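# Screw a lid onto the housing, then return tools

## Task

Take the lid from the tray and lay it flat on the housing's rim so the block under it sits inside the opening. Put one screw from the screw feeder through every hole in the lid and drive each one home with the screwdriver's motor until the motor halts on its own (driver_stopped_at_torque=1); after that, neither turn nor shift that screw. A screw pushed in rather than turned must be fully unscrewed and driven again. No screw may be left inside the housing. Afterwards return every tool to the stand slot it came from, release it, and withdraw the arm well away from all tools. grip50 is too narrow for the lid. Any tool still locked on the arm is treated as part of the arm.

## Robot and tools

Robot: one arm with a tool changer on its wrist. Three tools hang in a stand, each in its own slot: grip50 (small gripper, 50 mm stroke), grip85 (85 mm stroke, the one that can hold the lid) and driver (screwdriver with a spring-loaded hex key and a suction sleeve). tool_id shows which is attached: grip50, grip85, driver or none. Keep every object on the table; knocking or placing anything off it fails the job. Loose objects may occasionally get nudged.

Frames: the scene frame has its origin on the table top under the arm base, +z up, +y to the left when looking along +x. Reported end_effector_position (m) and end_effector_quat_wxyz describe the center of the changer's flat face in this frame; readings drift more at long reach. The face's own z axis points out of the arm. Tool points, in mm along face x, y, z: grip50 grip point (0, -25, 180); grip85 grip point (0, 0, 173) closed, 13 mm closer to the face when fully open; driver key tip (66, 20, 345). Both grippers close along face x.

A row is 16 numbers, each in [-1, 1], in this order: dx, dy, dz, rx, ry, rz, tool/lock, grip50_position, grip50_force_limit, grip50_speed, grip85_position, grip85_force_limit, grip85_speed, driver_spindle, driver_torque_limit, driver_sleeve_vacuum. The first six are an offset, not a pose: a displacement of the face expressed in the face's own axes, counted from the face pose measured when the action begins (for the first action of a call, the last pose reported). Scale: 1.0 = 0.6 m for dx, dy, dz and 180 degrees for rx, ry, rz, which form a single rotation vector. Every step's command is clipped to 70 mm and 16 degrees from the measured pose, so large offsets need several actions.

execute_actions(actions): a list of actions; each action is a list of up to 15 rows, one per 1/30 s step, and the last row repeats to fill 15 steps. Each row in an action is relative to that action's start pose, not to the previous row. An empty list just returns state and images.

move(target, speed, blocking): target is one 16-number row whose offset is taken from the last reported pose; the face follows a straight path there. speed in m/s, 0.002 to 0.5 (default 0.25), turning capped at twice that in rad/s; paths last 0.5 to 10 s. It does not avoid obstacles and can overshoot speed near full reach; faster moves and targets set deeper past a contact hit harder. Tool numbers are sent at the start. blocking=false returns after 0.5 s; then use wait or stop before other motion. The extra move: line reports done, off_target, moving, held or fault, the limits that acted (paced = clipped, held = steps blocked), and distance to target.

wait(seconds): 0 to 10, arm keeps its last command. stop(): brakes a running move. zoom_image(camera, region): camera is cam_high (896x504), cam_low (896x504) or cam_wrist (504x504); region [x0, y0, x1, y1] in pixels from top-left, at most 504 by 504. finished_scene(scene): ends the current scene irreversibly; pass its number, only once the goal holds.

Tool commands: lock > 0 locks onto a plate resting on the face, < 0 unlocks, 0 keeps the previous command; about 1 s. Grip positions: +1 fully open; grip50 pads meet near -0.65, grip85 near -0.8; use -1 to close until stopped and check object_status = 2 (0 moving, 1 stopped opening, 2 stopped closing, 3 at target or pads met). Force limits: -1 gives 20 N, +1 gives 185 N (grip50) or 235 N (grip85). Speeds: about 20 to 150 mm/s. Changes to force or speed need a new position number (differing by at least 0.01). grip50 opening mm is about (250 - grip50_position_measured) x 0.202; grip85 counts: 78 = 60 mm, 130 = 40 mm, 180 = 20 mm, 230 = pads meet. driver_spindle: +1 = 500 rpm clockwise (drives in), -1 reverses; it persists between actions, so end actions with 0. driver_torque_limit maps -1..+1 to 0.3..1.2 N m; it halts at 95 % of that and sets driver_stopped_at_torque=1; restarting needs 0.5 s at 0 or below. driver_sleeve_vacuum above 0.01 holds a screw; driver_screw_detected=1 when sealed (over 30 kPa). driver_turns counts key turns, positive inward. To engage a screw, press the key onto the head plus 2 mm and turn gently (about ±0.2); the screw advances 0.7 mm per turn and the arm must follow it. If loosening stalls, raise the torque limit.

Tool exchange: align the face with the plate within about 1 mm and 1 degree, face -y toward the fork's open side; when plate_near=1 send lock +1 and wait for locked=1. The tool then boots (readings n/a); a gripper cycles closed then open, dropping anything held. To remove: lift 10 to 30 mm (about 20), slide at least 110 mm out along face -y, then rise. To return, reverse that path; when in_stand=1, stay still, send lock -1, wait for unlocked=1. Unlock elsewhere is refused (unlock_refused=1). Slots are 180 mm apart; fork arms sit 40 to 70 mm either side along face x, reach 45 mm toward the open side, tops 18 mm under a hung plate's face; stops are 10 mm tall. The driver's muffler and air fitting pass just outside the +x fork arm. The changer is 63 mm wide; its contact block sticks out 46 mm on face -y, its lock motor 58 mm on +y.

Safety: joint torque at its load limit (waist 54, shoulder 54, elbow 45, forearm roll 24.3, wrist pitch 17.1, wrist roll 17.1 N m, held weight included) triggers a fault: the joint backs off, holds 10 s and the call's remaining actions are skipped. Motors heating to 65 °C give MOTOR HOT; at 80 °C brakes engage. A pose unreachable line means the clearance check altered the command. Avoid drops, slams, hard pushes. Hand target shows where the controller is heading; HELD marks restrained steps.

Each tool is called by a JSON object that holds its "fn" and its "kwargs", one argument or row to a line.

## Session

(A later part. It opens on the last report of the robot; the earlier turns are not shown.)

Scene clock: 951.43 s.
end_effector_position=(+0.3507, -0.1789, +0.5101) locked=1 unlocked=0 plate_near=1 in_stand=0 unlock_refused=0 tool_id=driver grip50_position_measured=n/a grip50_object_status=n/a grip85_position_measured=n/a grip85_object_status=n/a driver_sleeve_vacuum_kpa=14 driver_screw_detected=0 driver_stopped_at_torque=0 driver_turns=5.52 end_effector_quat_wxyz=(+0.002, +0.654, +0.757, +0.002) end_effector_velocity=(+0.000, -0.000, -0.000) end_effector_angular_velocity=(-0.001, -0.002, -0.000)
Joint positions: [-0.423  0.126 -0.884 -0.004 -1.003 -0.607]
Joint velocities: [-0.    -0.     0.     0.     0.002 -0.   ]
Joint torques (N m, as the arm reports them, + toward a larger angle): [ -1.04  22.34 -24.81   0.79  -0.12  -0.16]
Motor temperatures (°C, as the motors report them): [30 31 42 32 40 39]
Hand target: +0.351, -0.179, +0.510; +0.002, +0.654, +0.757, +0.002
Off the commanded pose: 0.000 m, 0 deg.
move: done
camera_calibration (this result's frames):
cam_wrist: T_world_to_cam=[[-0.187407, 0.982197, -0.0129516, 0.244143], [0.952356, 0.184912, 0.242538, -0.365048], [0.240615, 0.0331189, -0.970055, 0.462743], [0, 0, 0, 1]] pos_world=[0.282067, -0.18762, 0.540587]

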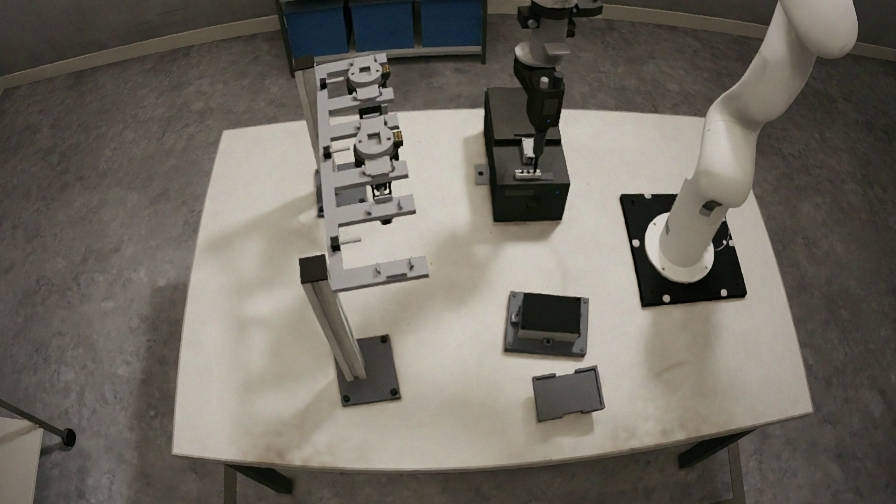

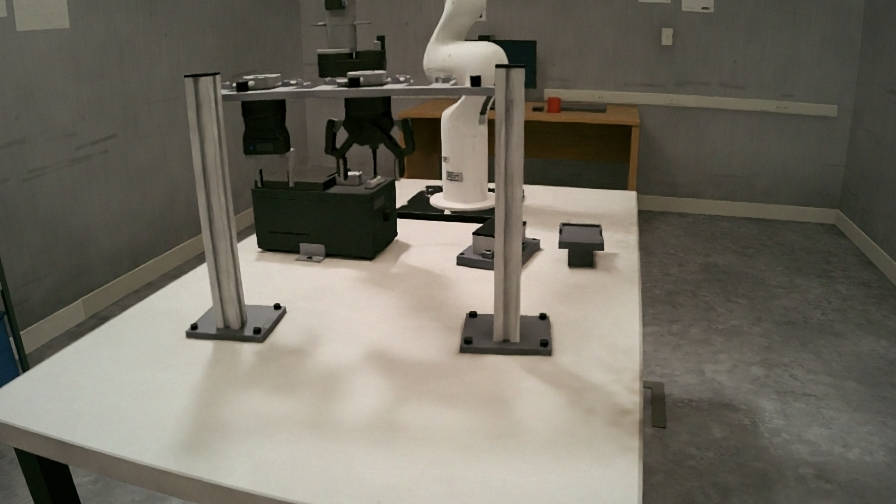

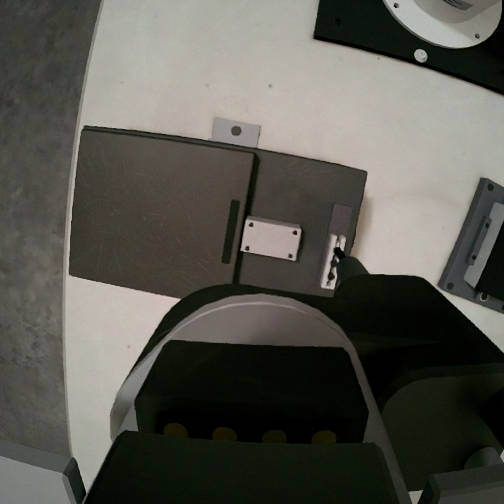

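Slight torque drop—contact beginning. 2.5 mm more.

{"fn": "move", "kwargs": {
  "target": [0,0,0.004,0,0,0,0,0,0,0,0,0,0,0.1,-0.5,1],
  "speed": 0.004
}}

Scene clock: 955.27 s.
end_effector_position=(+0.3508, -0.1789, +0.5078) locked=1 unlocked=0 plate_near=1 in_stand=0 unlock_refused=0 tool_id=driver grip50_position_measured=n/a grip50_object_status=n/a grip85_position_measured=n/a grip85_object_status=n/a driver_sleeve_vacuum_kpa=14 driver_screw_detected=0 driver_stopped_at_torque=0 driver_turns=8.71 end_effector_quat_wxyz=(+0.002, +0.654, +0.757, +0.002) end_effector_velocity=(-0.000, -0.000, -0.000) end_effector_angular_velocity=(+0.000, +0.001, -0.000)
Joint positions: [-0.423  0.124 -0.88  -0.004 -0.997 -0.607]
Joint velocities: [-0. -0. -0. -0. -0.  0.]
Joint torques (N m, as the arm reports them, + toward a larger angle): [ -0.7   22.39 -23.64   0.68  -0.03  -0.23]
Motor temperatures (°C, as the motors report them): [30 31 42 32 40 39]
Hand target: +0.351, -0.179, +0.508; +0.002, +0.654, +0.757, +0.002
Off the commanded pose: 0.000 m, 0 deg.
move: done
camera_calibration (this result's frames):
cam_wrist: T_world_to_cam=[[-0.187394, 0.982199, -0.0129895, 0.244137], [0.952346, 0.184907, 0.242583, -0.364513], [0.240666, 0.033088, -0.970044, 0.460433], [0, 0, 0, 1]] pos_world=[0.282082, -0.187625, 0.538236]

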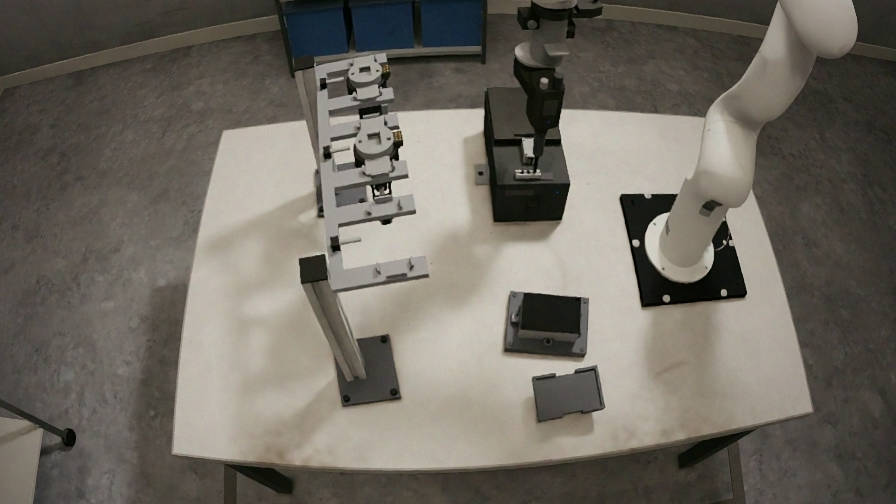

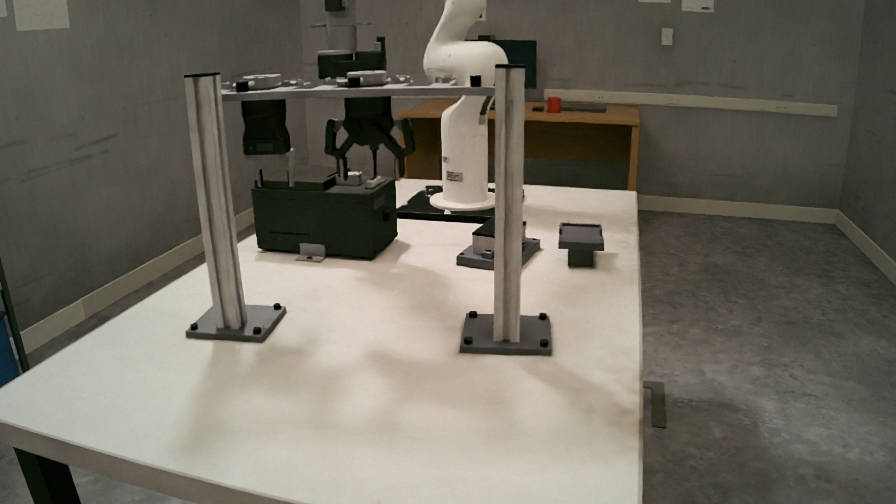

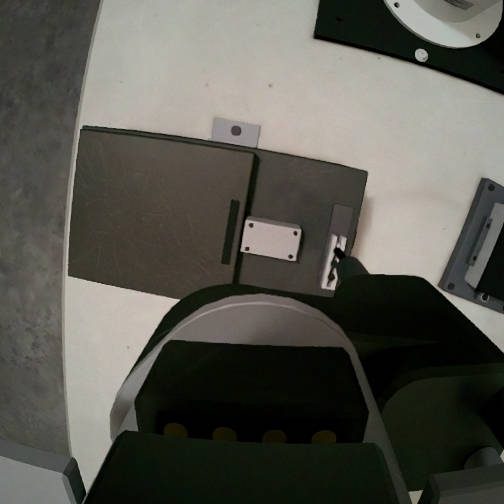

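{"fn": "move", "kwargs": {
  "target": [0,0,0.004,0,0,0,0,0,0,0,0,0,0,0.1,-0.5,1],
  "speed": 0.004
}}

{"fn": "zoom_image", "kwargs": {
  "camera": "cam_wrist",
  "region": [290,200,370,280]
}}

{"fn": "zoom_image", "kwargs": {
  "camera": "cam_low",
  "region": [340,140,410,200]
}}

Scene clock: 963.03 s.
end_effector_position=(+0.3508, -0.1789, +0.5054) locked=1 unlocked=0 plate_near=1 in_stand=0 unlock_refused=0 tool_id=driver grip50_position_measured=n/a grip50_object_status=n/a grip85_position_measured=n/a grip85_object_status=n/a driver_sleeve_vacuum_kpa=14 driver_screw_detected=0 driver_stopped_at_torque=0 driver_turns=15.18 end_effector_quat_wxyz=(+0.002, +0.654, +0.757, +0.002) end_effector_velocity=(+0.000, +0.000, -0.000) end_effector_angular_velocity=(-0.000, -0.001, +0.001)
Joint positions: [-0.423  0.123 -0.876 -0.004 -0.992 -0.607]
Joint velocities: [ 0.    -0.001  0.     0.     0.002 -0.   ]
Joint torques (N m, as the arm reports them, + toward a larger angle): [ -1.88  21.32 -23.56   0.81  -0.08  -0.29]
Motor temperatures (°C, as the motors report them): [30 31 42 32 40 39]
Hand target: +0.351, -0.179, +0.505; +0.002, +0.654, +0.757, +0.002
Off the commanded pose: 0.000 m, 0 deg.
move: done
camera_calibration (this result's frames):
cam_wrist: T_world_to_cam=[[-0.187379, 0.982201, -0.0130335, 0.244136], [0.952334, 0.184901, 0.242635, -0.363984], [0.240726, 0.0330526, -0.97003, 0.458119], [0, 0, 0, 1]] pos_world=[0.282099, -0.187631, 0.535887]

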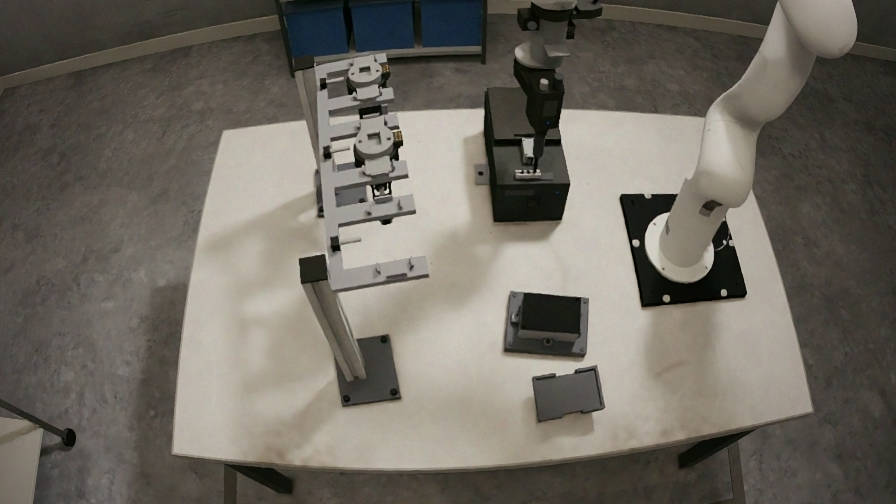

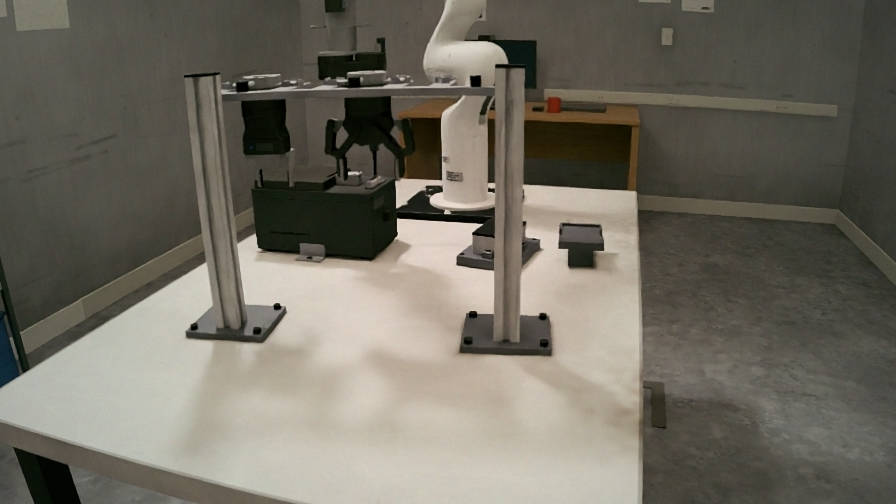

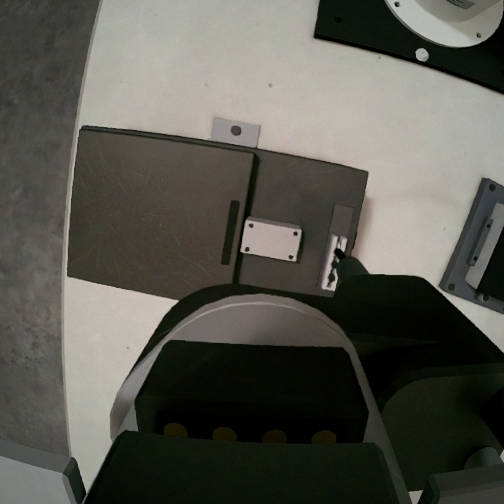

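Region (290, 200, 370, 280) of cam_wrist's 504x504 image, scaled by 6.300, with more detail than that image has.

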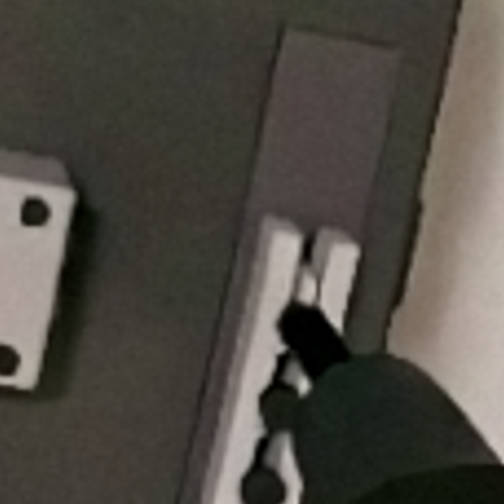

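Region (340, 140, 410, 200) of cam_low's 896x504 image, scaled by 7.200, with more detail than that image has; it fills the top 432 rows of this view, and the rest is white.

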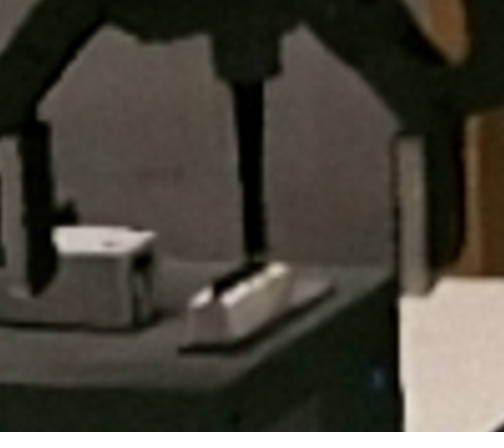

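{"fn": "move", "kwargs": {
  "target": [0,0,0.004,0,0,0,0,0,0,0,0,0,0,0.1,-0.5,1],
  "speed": 0.004
}}

Scene clock: 968.73 s.
end_effector_position=(+0.3508, -0.1789, +0.5031) locked=1 unlocked=0 plate_near=1 in_stand=0 unlock_refused=0 tool_id=driver grip50_position_measured=n/a grip50_object_status=n/a grip85_position_measured=n/a grip85_object_status=n/a driver_sleeve_vacuum_kpa=14 driver_screw_detected=0 driver_stopped_at_torque=0 driver_turns=19.93 end_effector_quat_wxyz=(+0.002, +0.654, +0.757, +0.002) end_effector_velocity=(-0.000, +0.000, -0.000) end_effector_angular_velocity=(-0.000, +0.000, +0.001)
Joint positions: [-0.423  0.121 -0.872 -0.004 -0.986 -0.607]
Joint velocities: [ 0.001  0.001  0.001 -0.     0.001 -0.   ]
Joint torques (N m, as the arm reports them, + toward a larger angle): [ -0.41  22.43 -23.15   0.76   0.    -0.33]
Motor temperatures (°C, as the motors report them): [30 31 42 32 40 39]
Hand target: +0.351, -0.179, +0.503; +0.002, +0.654, +0.757, +0.002
Off the commanded pose: 0.000 m, 0 deg.
move: done
camera_calibration (this result's frames):
cam_wrist: T_world_to_cam=[[-0.187364, 0.982204, -0.0130766, 0.244133], [0.952321, 0.184895, 0.242689, -0.363455], [0.240787, 0.033018, -0.970016, 0.455804], [0, 0, 0, 1]] pos_world=[0.282116, -0.187637, 0.533536]

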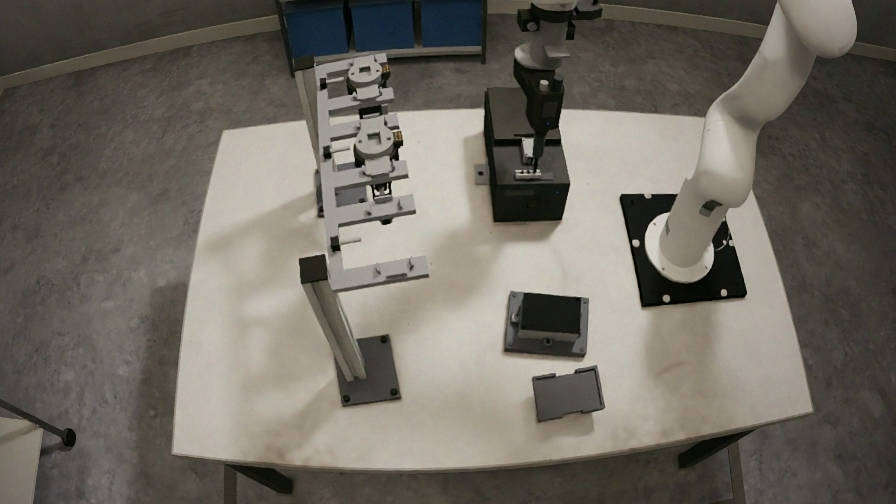

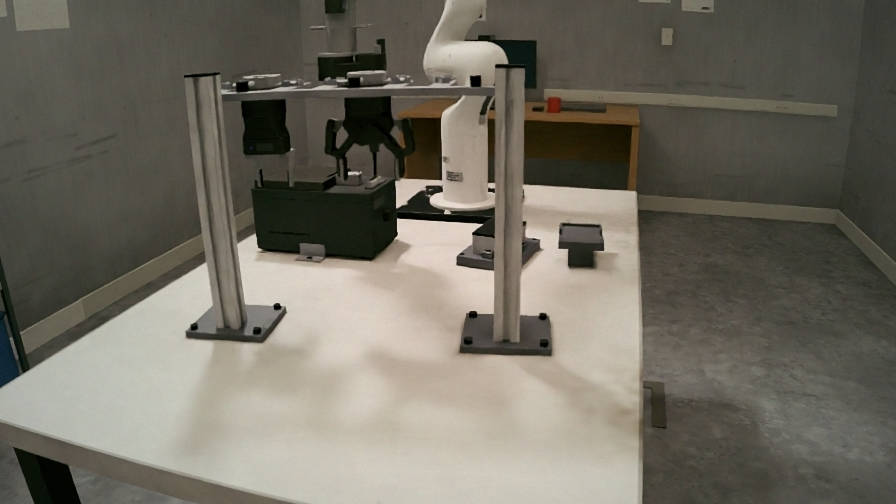

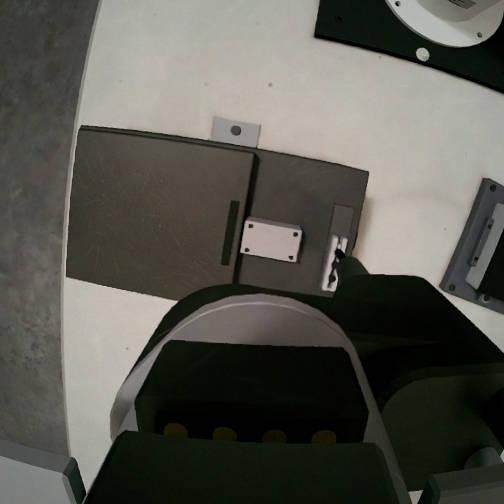

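{"fn": "move", "kwargs": {
  "target": [0,0,0.004,0,0,0,0,0,0,0,0,0,0,0.1,-0.5,1],
  "speed": 0.004
}}

{"fn": "zoom_image", "kwargs": {
  "camera": "cam_wrist",
  "region": [290,200,370,280]
}}

{"fn": "zoom_image", "kwargs": {
  "camera": "cam_low",
  "region": [340,140,410,200]
}}

Scene clock: 977.07 s.
end_effector_position=(+0.3510, -0.1790, +0.5008) locked=1 unlocked=0 plate_near=1 in_stand=0 unlock_refused=0 tool_id=driver grip50_position_measured=n/a grip50_object_status=n/a grip85_position_measured=n/a grip85_object_status=n/a driver_sleeve_vacuum_kpa=40 driver_screw_detected=1 driver_stopped_at_torque=0 driver_turns=26.88 end_effector_quat_wxyz=(+0.003, +0.654, +0.757, +0.002) end_effector_velocity=(-0.000, +0.001, -0.004) end_effector_angular_velocity=(+0.004, +0.004, -0.001)
Joint positions: [-0.423  0.12  -0.868 -0.004 -0.98  -0.607]
Joint velocities: [ 0.001 -0.004  0.006  0.002  0.004  0.   ]
Joint torques (N m, as the arm reports them, + toward a larger angle): [ -2.3   20.75 -22.62  -0.17  -0.64  -0.36]
Motor temperatures (°C, as the motors report them): [30 31 42 32 40 39]
Hand target: +0.351, -0.179, +0.501; +0.002, +0.654, +0.757, +0.002
Off the commanded pose: 0.000 m, 0 deg.
move: done
camera_calibration (this result's frames):
cam_wrist: T_world_to_cam=[[-0.187149, 0.982237, -0.0136606, 0.244417], [0.952085, 0.184793, 0.243691, -0.363537], [0.241887, 0.0326006, -0.969757, 0.453004], [0, 0, 0, 1]] pos_world=[0.282285, -0.187664, 0.531233]

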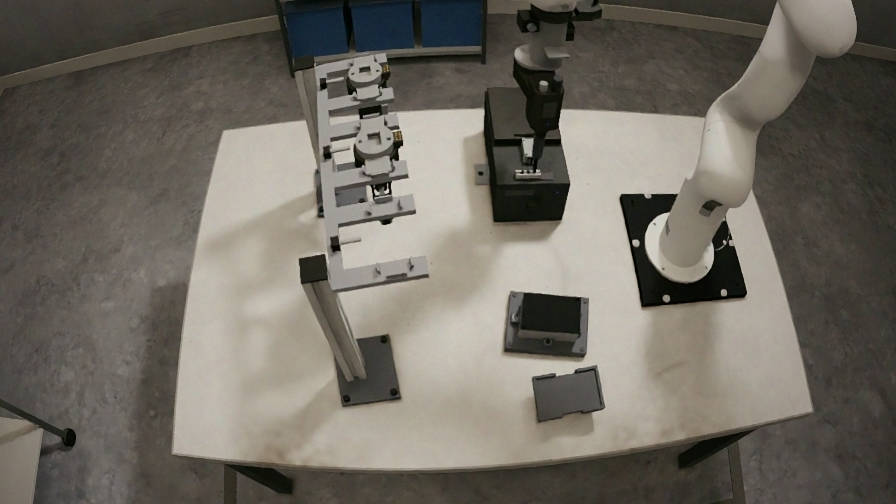

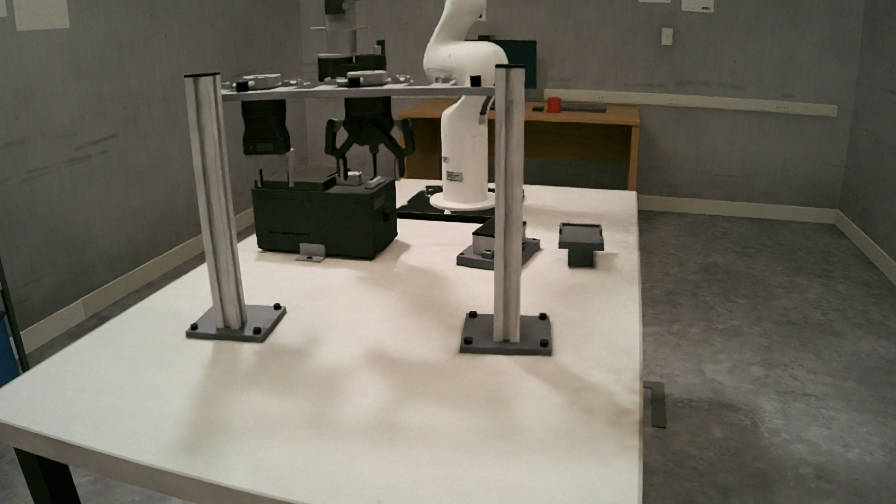

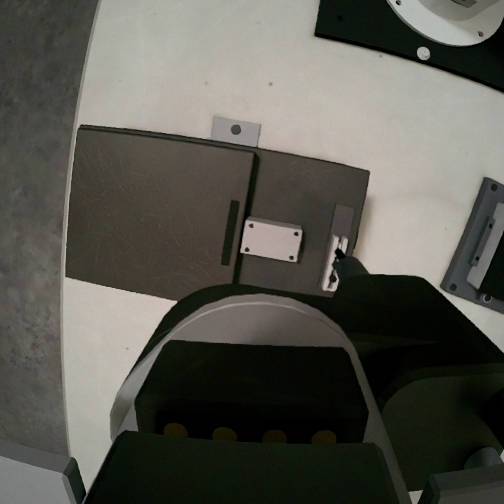

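Region (290, 200, 370, 280) of cam_wrist's 504x504 image, scaled by 6.300, with more detail than that image has.

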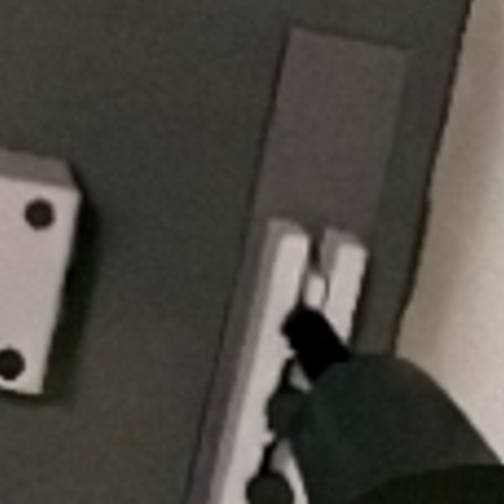

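Region (340, 140, 410, 200) of cam_low's 896x504 image, scaled by 7.200, with more detail than that image has; it fills the top 432 rows of this view, and the rest is white.

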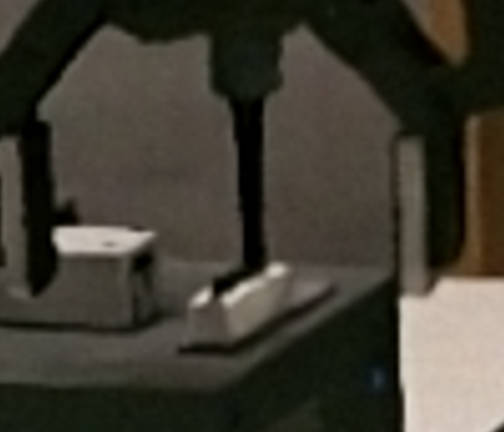

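{"fn": "move", "kwargs": {
  "target": [0,0,-0.082,0,0,0,0,0,0,0,0,0,0,0,-0.5,1],
  "speed": 0.06
}}

{"fn": "zoom_image", "kwargs": {
  "camera": "cam_wrist",
  "region": [290,200,370,280]
}}

Scene clock: 983.37 s.
end_effector_position=(+0.3507, -0.1789, +0.5498) locked=1 unlocked=0 plate_near=1 in_stand=0 unlock_refused=0 tool_id=driver grip50_position_measured=n/a grip50_object_status=n/a grip85_position_measured=n/a grip85_object_status=n/a driver_sleeve_vacuum_kpa=40 driver_screw_detected=1 driver_stopped_at_torque=0 driver_turns=31.15 end_effector_quat_wxyz=(+0.003, +0.654, +0.757, +0.002) end_effector_velocity=(+0.000, +0.000, +0.001) end_effector_angular_velocity=(-0.000, -0.000, +0.000)
Joint positions: [-0.423  0.145 -0.956 -0.003 -1.094 -0.607]
Joint velocities: [ 0.     0.    -0.001  0.    -0.002 -0.   ]
Joint torques (N m, as the arm reports them, + toward a larger angle): [ -0.67  25.5  -26.53   1.25  -0.11  -0.18]
Motor temperatures (°C, as the motors report them): [30 31 42 32 40 39]
Hand target: +0.351, -0.179, +0.550; +0.003, +0.654, +0.757, +0.002
Off the commanded pose: 0.000 m, 0 deg.
move: done
camera_calibration (this result's frames):
cam_wrist: T_world_to_cam=[[-0.187332, 0.982206, -0.0133751, 0.244839], [0.952121, 0.18491, 0.243462, -0.375077], [0.241603, 0.0328735, -0.969818, 0.500755], [0, 0, 0, 1]] pos_world=[0.282001, -0.187588, 0.580233]

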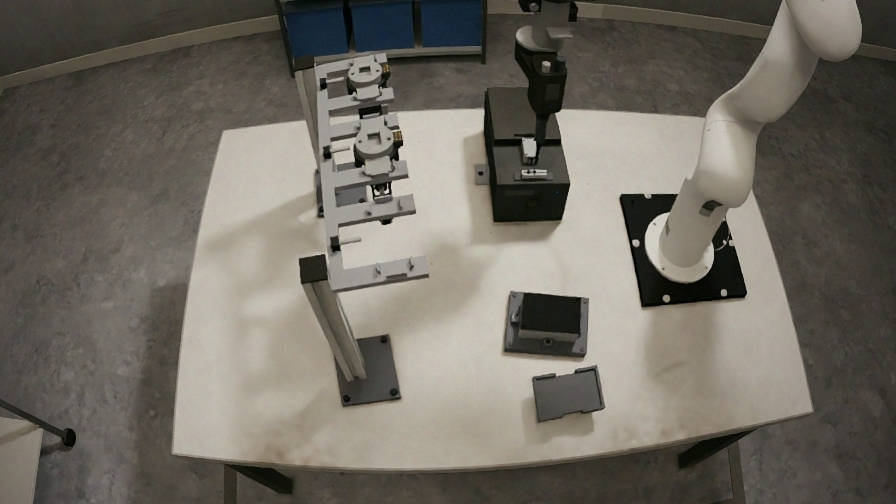

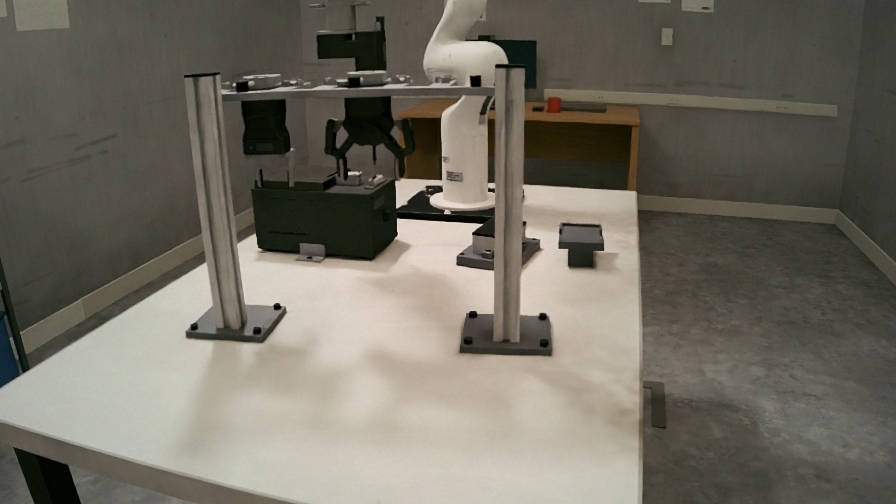

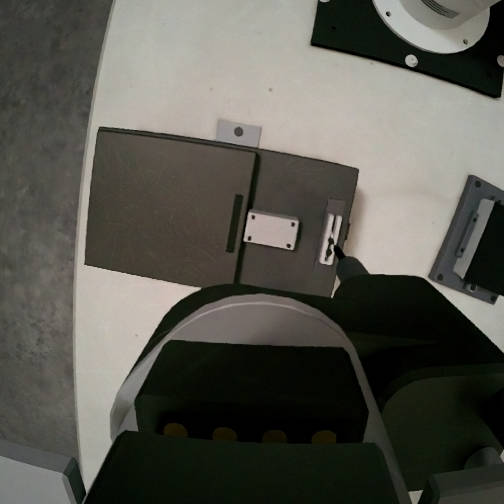

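Region (290, 200, 370, 280) of cam_wrist's 504x504 image, scaled by 6.300, with more detail than that image has.

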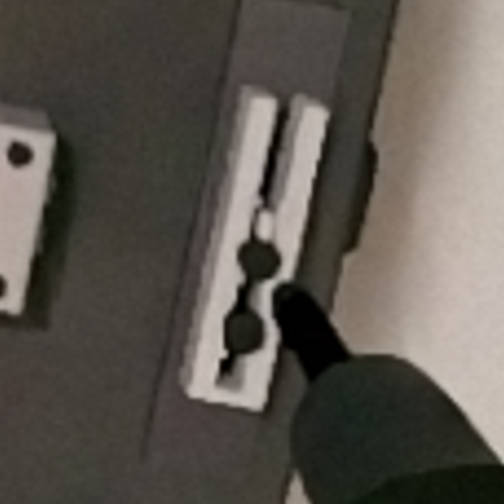

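{"fn": "move", "kwargs": {
  "target": [0.476,0.1415,0.15,0,0,0,0,0,0,0,0,0,0,0,-0.5,1],
  "speed": 0.2
}}

{"fn": "zoom_image", "kwargs": {
  "camera": "cam_wrist",
  "region": [230,140,430,300]
}}

Scene clock: 1005.60 s.
end_effector_position=(+0.3940, +0.1157, +0.4599) locked=1 unlocked=0 plate_near=1 in_stand=0 unlock_refused=0 tool_id=driver grip50_position_measured=n/a grip50_object_status=n/a grip85_position_measured=n/a grip85_object_status=n/a driver_sleeve_vacuum_kpa=40 driver_screw_detected=1 driver_stopped_at_torque=0 driver_turns=31.15 end_effector_quat_wxyz=(+0.002, +0.654, +0.756, +0.002) end_effector_velocity=(+0.000, +0.001, -0.000) end_effector_angular_velocity=(-0.001, +0.001, +0.000)
Joint positions: [ 0.334  0.034 -0.849 -0.008 -0.88   0.154]
Joint velocities: [ 0.003 -0.002 -0.001 -0.001 -0.     0.004]
Joint torques (N m, as the arm reports them, + toward a larger angle): [ -2.3   31.02 -25.69   1.01   0.53  -0.29]
Motor temperatures (°C, as the motors report them): [30 31 42 32 40 39]
Hand target: +0.394, +0.116, +0.460; +0.002, +0.654, +0.757, +0.002
Off the commanded pose: 0.000 m, 0 deg.
move: done
camera_calibration (this result's frames):
cam_wrist: T_world_to_cam=[[-0.186837, 0.982314, -0.0123061, -0.0382513], [0.952455, 0.184198, 0.242695, -0.448595], [0.240669, 0.0336233, -0.970025, 0.393751], [0, 0, 0, 1]] pos_world=[0.325356, 0.106966, 0.490349]

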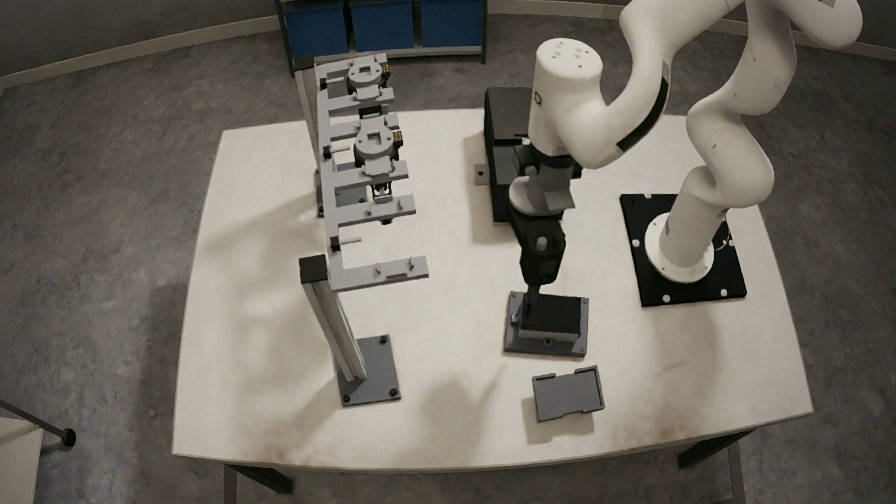

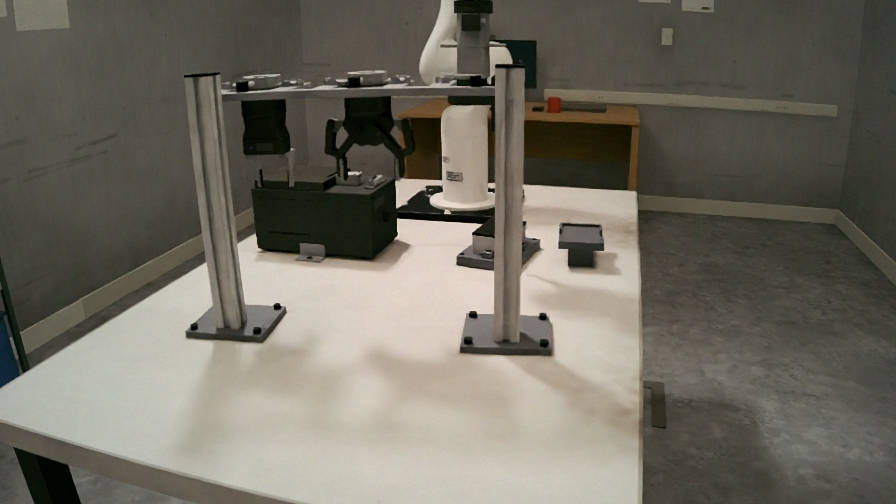

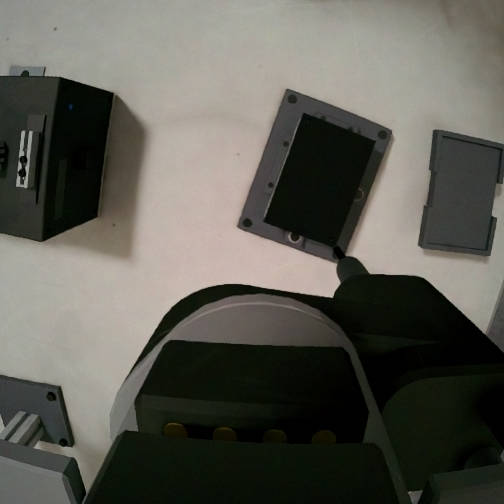

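Region (230, 140, 430, 300) of cam_wrist's 504x504 image, scaled by 2.520, with more detail than that image has; it fills the top 403 rows of this view, and the rest is white.

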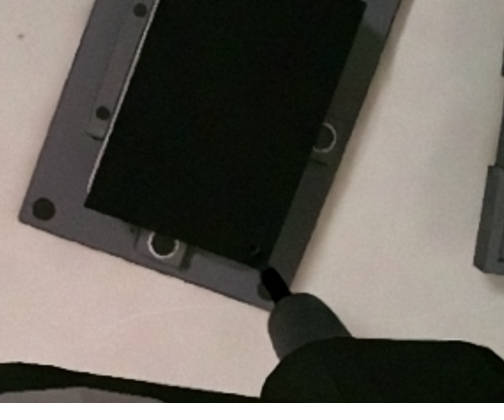

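{"fn": "zoom_image", "kwargs": {
  "camera": "cam_wrist",
  "region": [310,220,360,270]
}}

Region (310, 220, 360, 270) of cam_wrist's 504x504 image, scaled by 10.080, with more detail than that image has.

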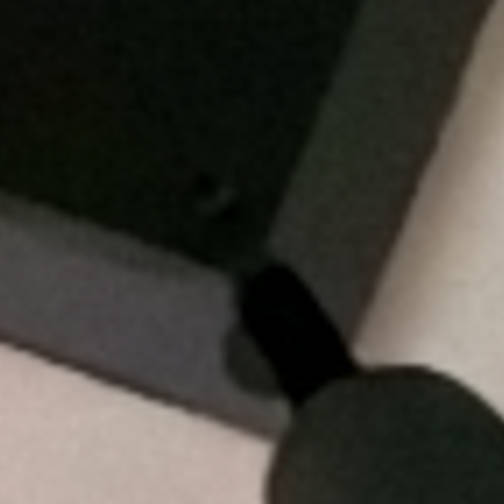

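{"fn": "move", "kwargs": {
  "target": [0.0028,0,0.038,0,0,0,0,0,0,0,0,0,0,0,-0.5,1],
  "speed": 0.05
}}

{"fn": "zoom_image", "kwargs": {
  "camera": "cam_wrist",
  "region": [310,220,360,270]
}}

{"fn": "zoom_image", "kwargs": {
  "camera": "cam_high",
  "region": [490,260,610,370]
}}

Scene clock: 1021.00 s.
end_effector_position=(+0.3940, +0.1173, +0.4372) locked=1 unlocked=0 plate_near=1 in_stand=0 unlock_refused=0 tool_id=driver grip50_position_measured=n/a grip50_object_status=n/a grip85_position_measured=n/a grip85_object_status=n/a driver_sleeve_vacuum_kpa=40 driver_screw_detected=1 driver_stopped_at_torque=0 driver_turns=31.15 end_effector_quat_wxyz=(+0.002, +0.654, +0.756, +0.002) end_effector_velocity=(+0.000, +0.001, -0.000) end_effector_angular_velocity=(+0.001, -0.002, +0.001)
Joint positions: [ 0.337  0.01  -0.819 -0.009 -0.826  0.159]
Joint velocities: [ 0.001 -0.     0.001  0.     0.003 -0.   ]
Joint torques (N m, as the arm reports them, + toward a larger angle): [ -1.22  30.53 -25.1    0.73   0.49  -0.26]
Motor temperatures (°C, as the motors report them): [30 31 42 32 40 39]
Hand target: +0.394, +0.117, +0.437; +0.002, +0.654, +0.756, +0.002
Off the commanded pose: 0.000 m, 0 deg.
move: done
camera_calibration (this result's frames):
cam_wrist: T_world_to_cam=[[-0.186755, 0.982329, -0.0123262, -0.0401852], [0.952405, 0.184115, 0.242954, -0.443417], [0.24093, 0.0336332, -0.96996, 0.371618], [0, 0, 0, 1]] pos_world=[0.325274, 0.108616, 0.467689]

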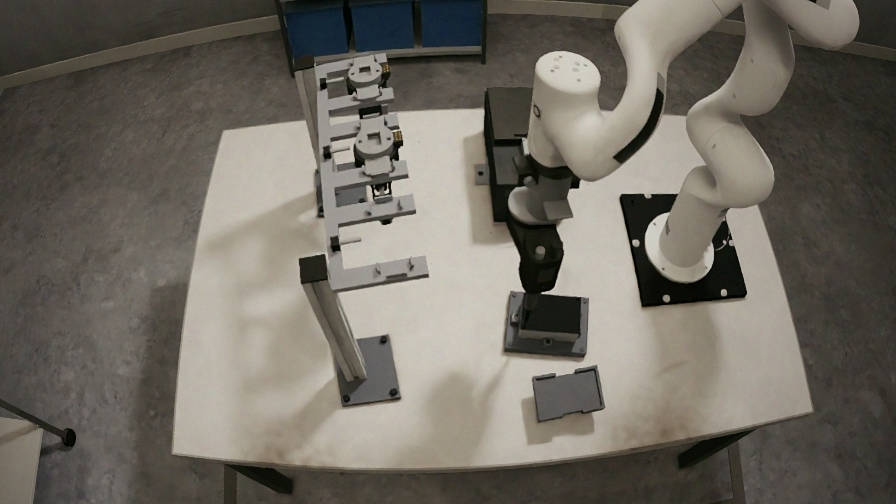

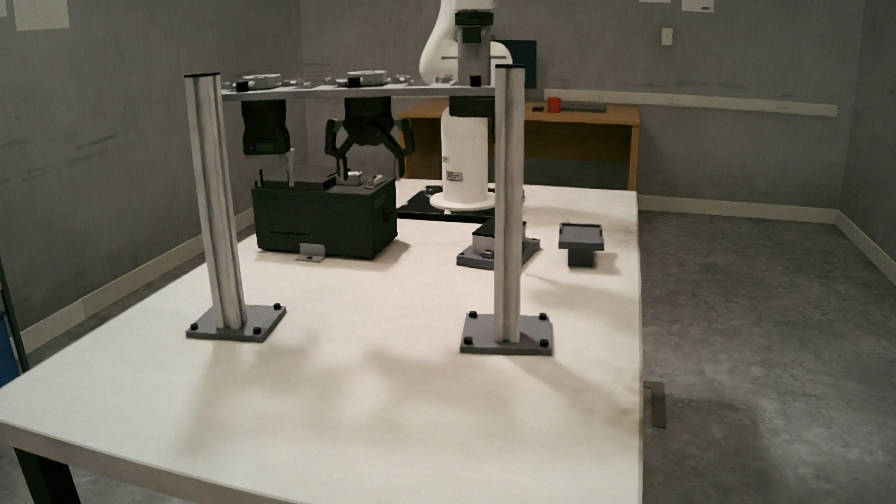

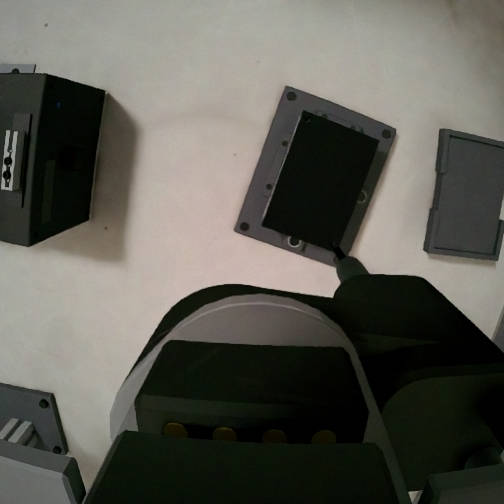

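Region (310, 220, 360, 270) of cam_wrist's 504x504 image, scaled by 10.080, with more detail than that image has.

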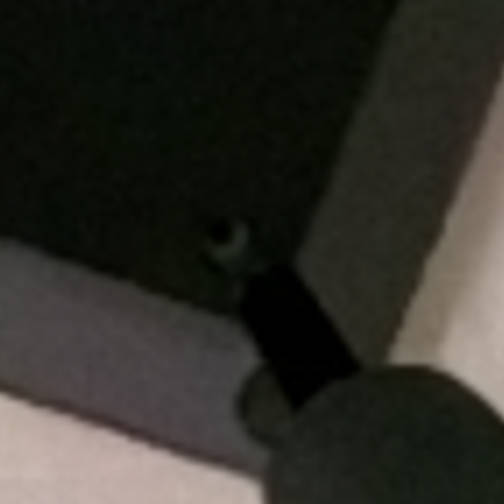

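Region (490, 260, 610, 370) of cam_high's 896x504 image, scaled by 4.200, with more detail than that image has; it fills the top 462 rows of this view, and the rest is white.

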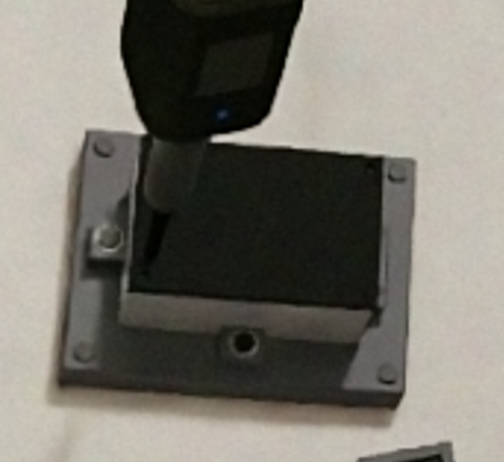

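{"fn": "move", "kwargs": {
  "target": [-0.0002,-0.0002,0.015,0,0,0,0,0,0,0,0,0,0,0,-0.5,1],
  "speed": 0.02
}}

{"fn": "zoom_image", "kwargs": {
  "camera": "cam_wrist",
  "region": [310,220,360,270]
}}

{"fn": "zoom_image", "kwargs": {
  "camera": "cam_high",
  "region": [500,280,560,340]
}}

Scene clock: 1032.00 s.
end_effector_position=(+0.3939, +0.1172, +0.4283) locked=1 unlocked=0 plate_near=1 in_stand=0 unlock_refused=0 tool_id=driver grip50_position_measured=n/a grip50_object_status=n/a grip85_position_measured=n/a grip85_object_status=n/a driver_sleeve_vacuum_kpa=40 driver_screw_detected=1 driver_stopped_at_torque=0 driver_turns=31.15 end_effector_quat_wxyz=(+0.002, +0.654, +0.756, +0.002) end_effector_velocity=(+0.000, +0.000, -0.000) end_effector_angular_velocity=(+0.001, -0.002, +0.001)
Joint positions: [ 0.337 -0.    -0.807 -0.009 -0.804  0.158]
Joint velocities: [ 0.    -0.     0.001  0.     0.003 -0.   ]
Joint torques (N m, as the arm reports them, + toward a larger angle): [ -2.11  32.12 -25.13   1.     0.53  -0.31]
Motor temperatures (°C, as the motors report them): [30 31 42 32 40 39]
Hand target: +0.394, +0.117, +0.428; +0.002, +0.654, +0.756, +0.002
Off the commanded pose: 0.000 m, 0 deg.
move: done
camera_calibration (this result's frames):
cam_wrist: T_world_to_cam=[[-0.186728, 0.982334, -0.0123526, -0.0401623], [0.952411, 0.184095, 0.242944, -0.441167], [0.240926, 0.0335998, -0.969962, 0.362979], [0, 0, 0, 1]] pos_world=[0.325221, 0.108473, 0.458758]

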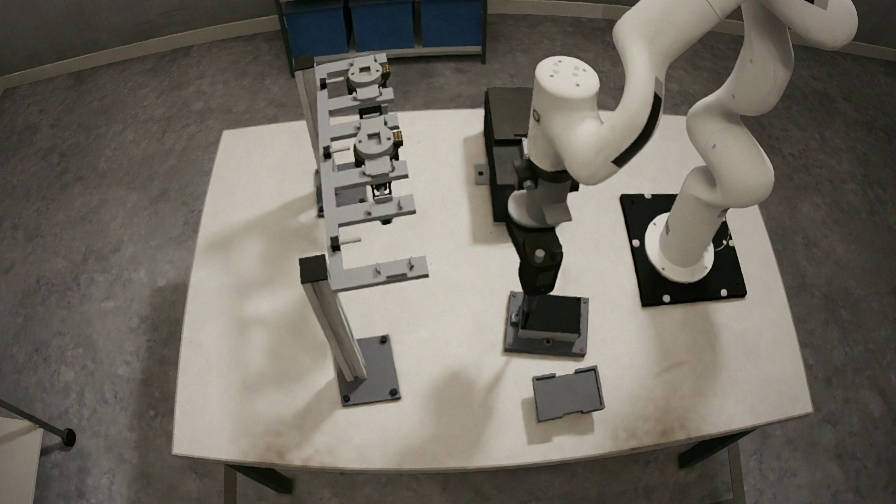

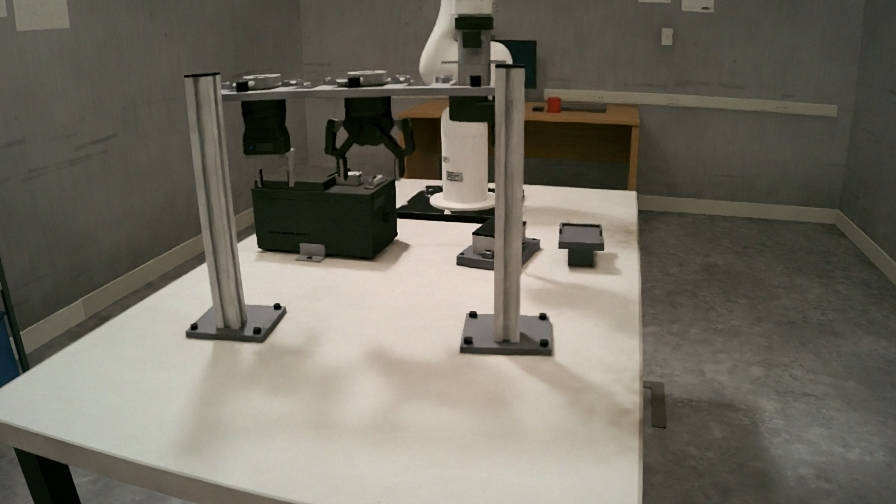

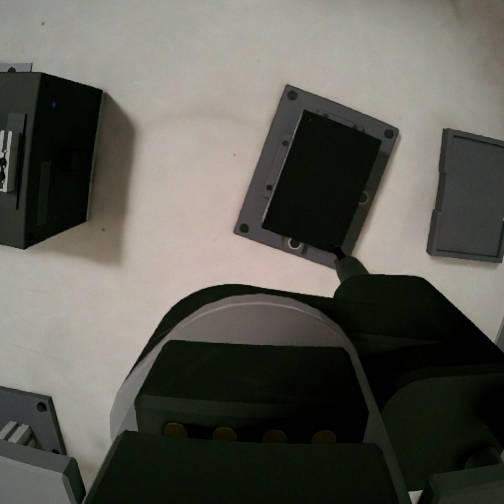

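Region (310, 220, 360, 270) of cam_wrist's 504x504 image, scaled by 10.080, with more detail than that image has.

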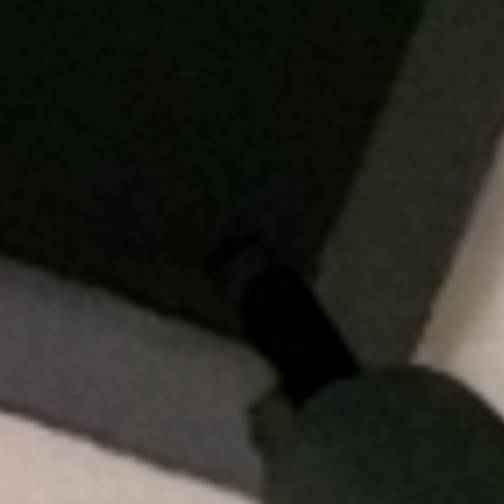

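Region (500, 280, 560, 340) of cam_high's 896x504 image, scaled by 8.400, with more detail than that image has.

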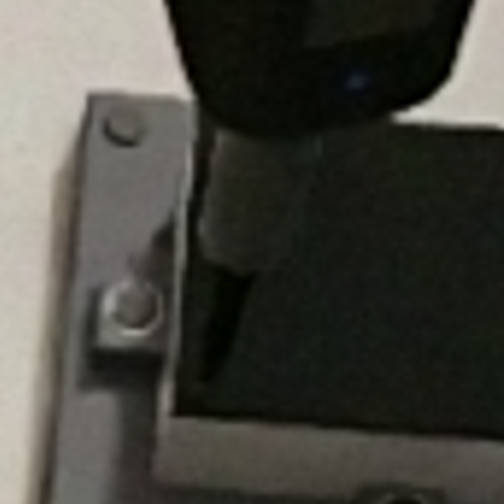

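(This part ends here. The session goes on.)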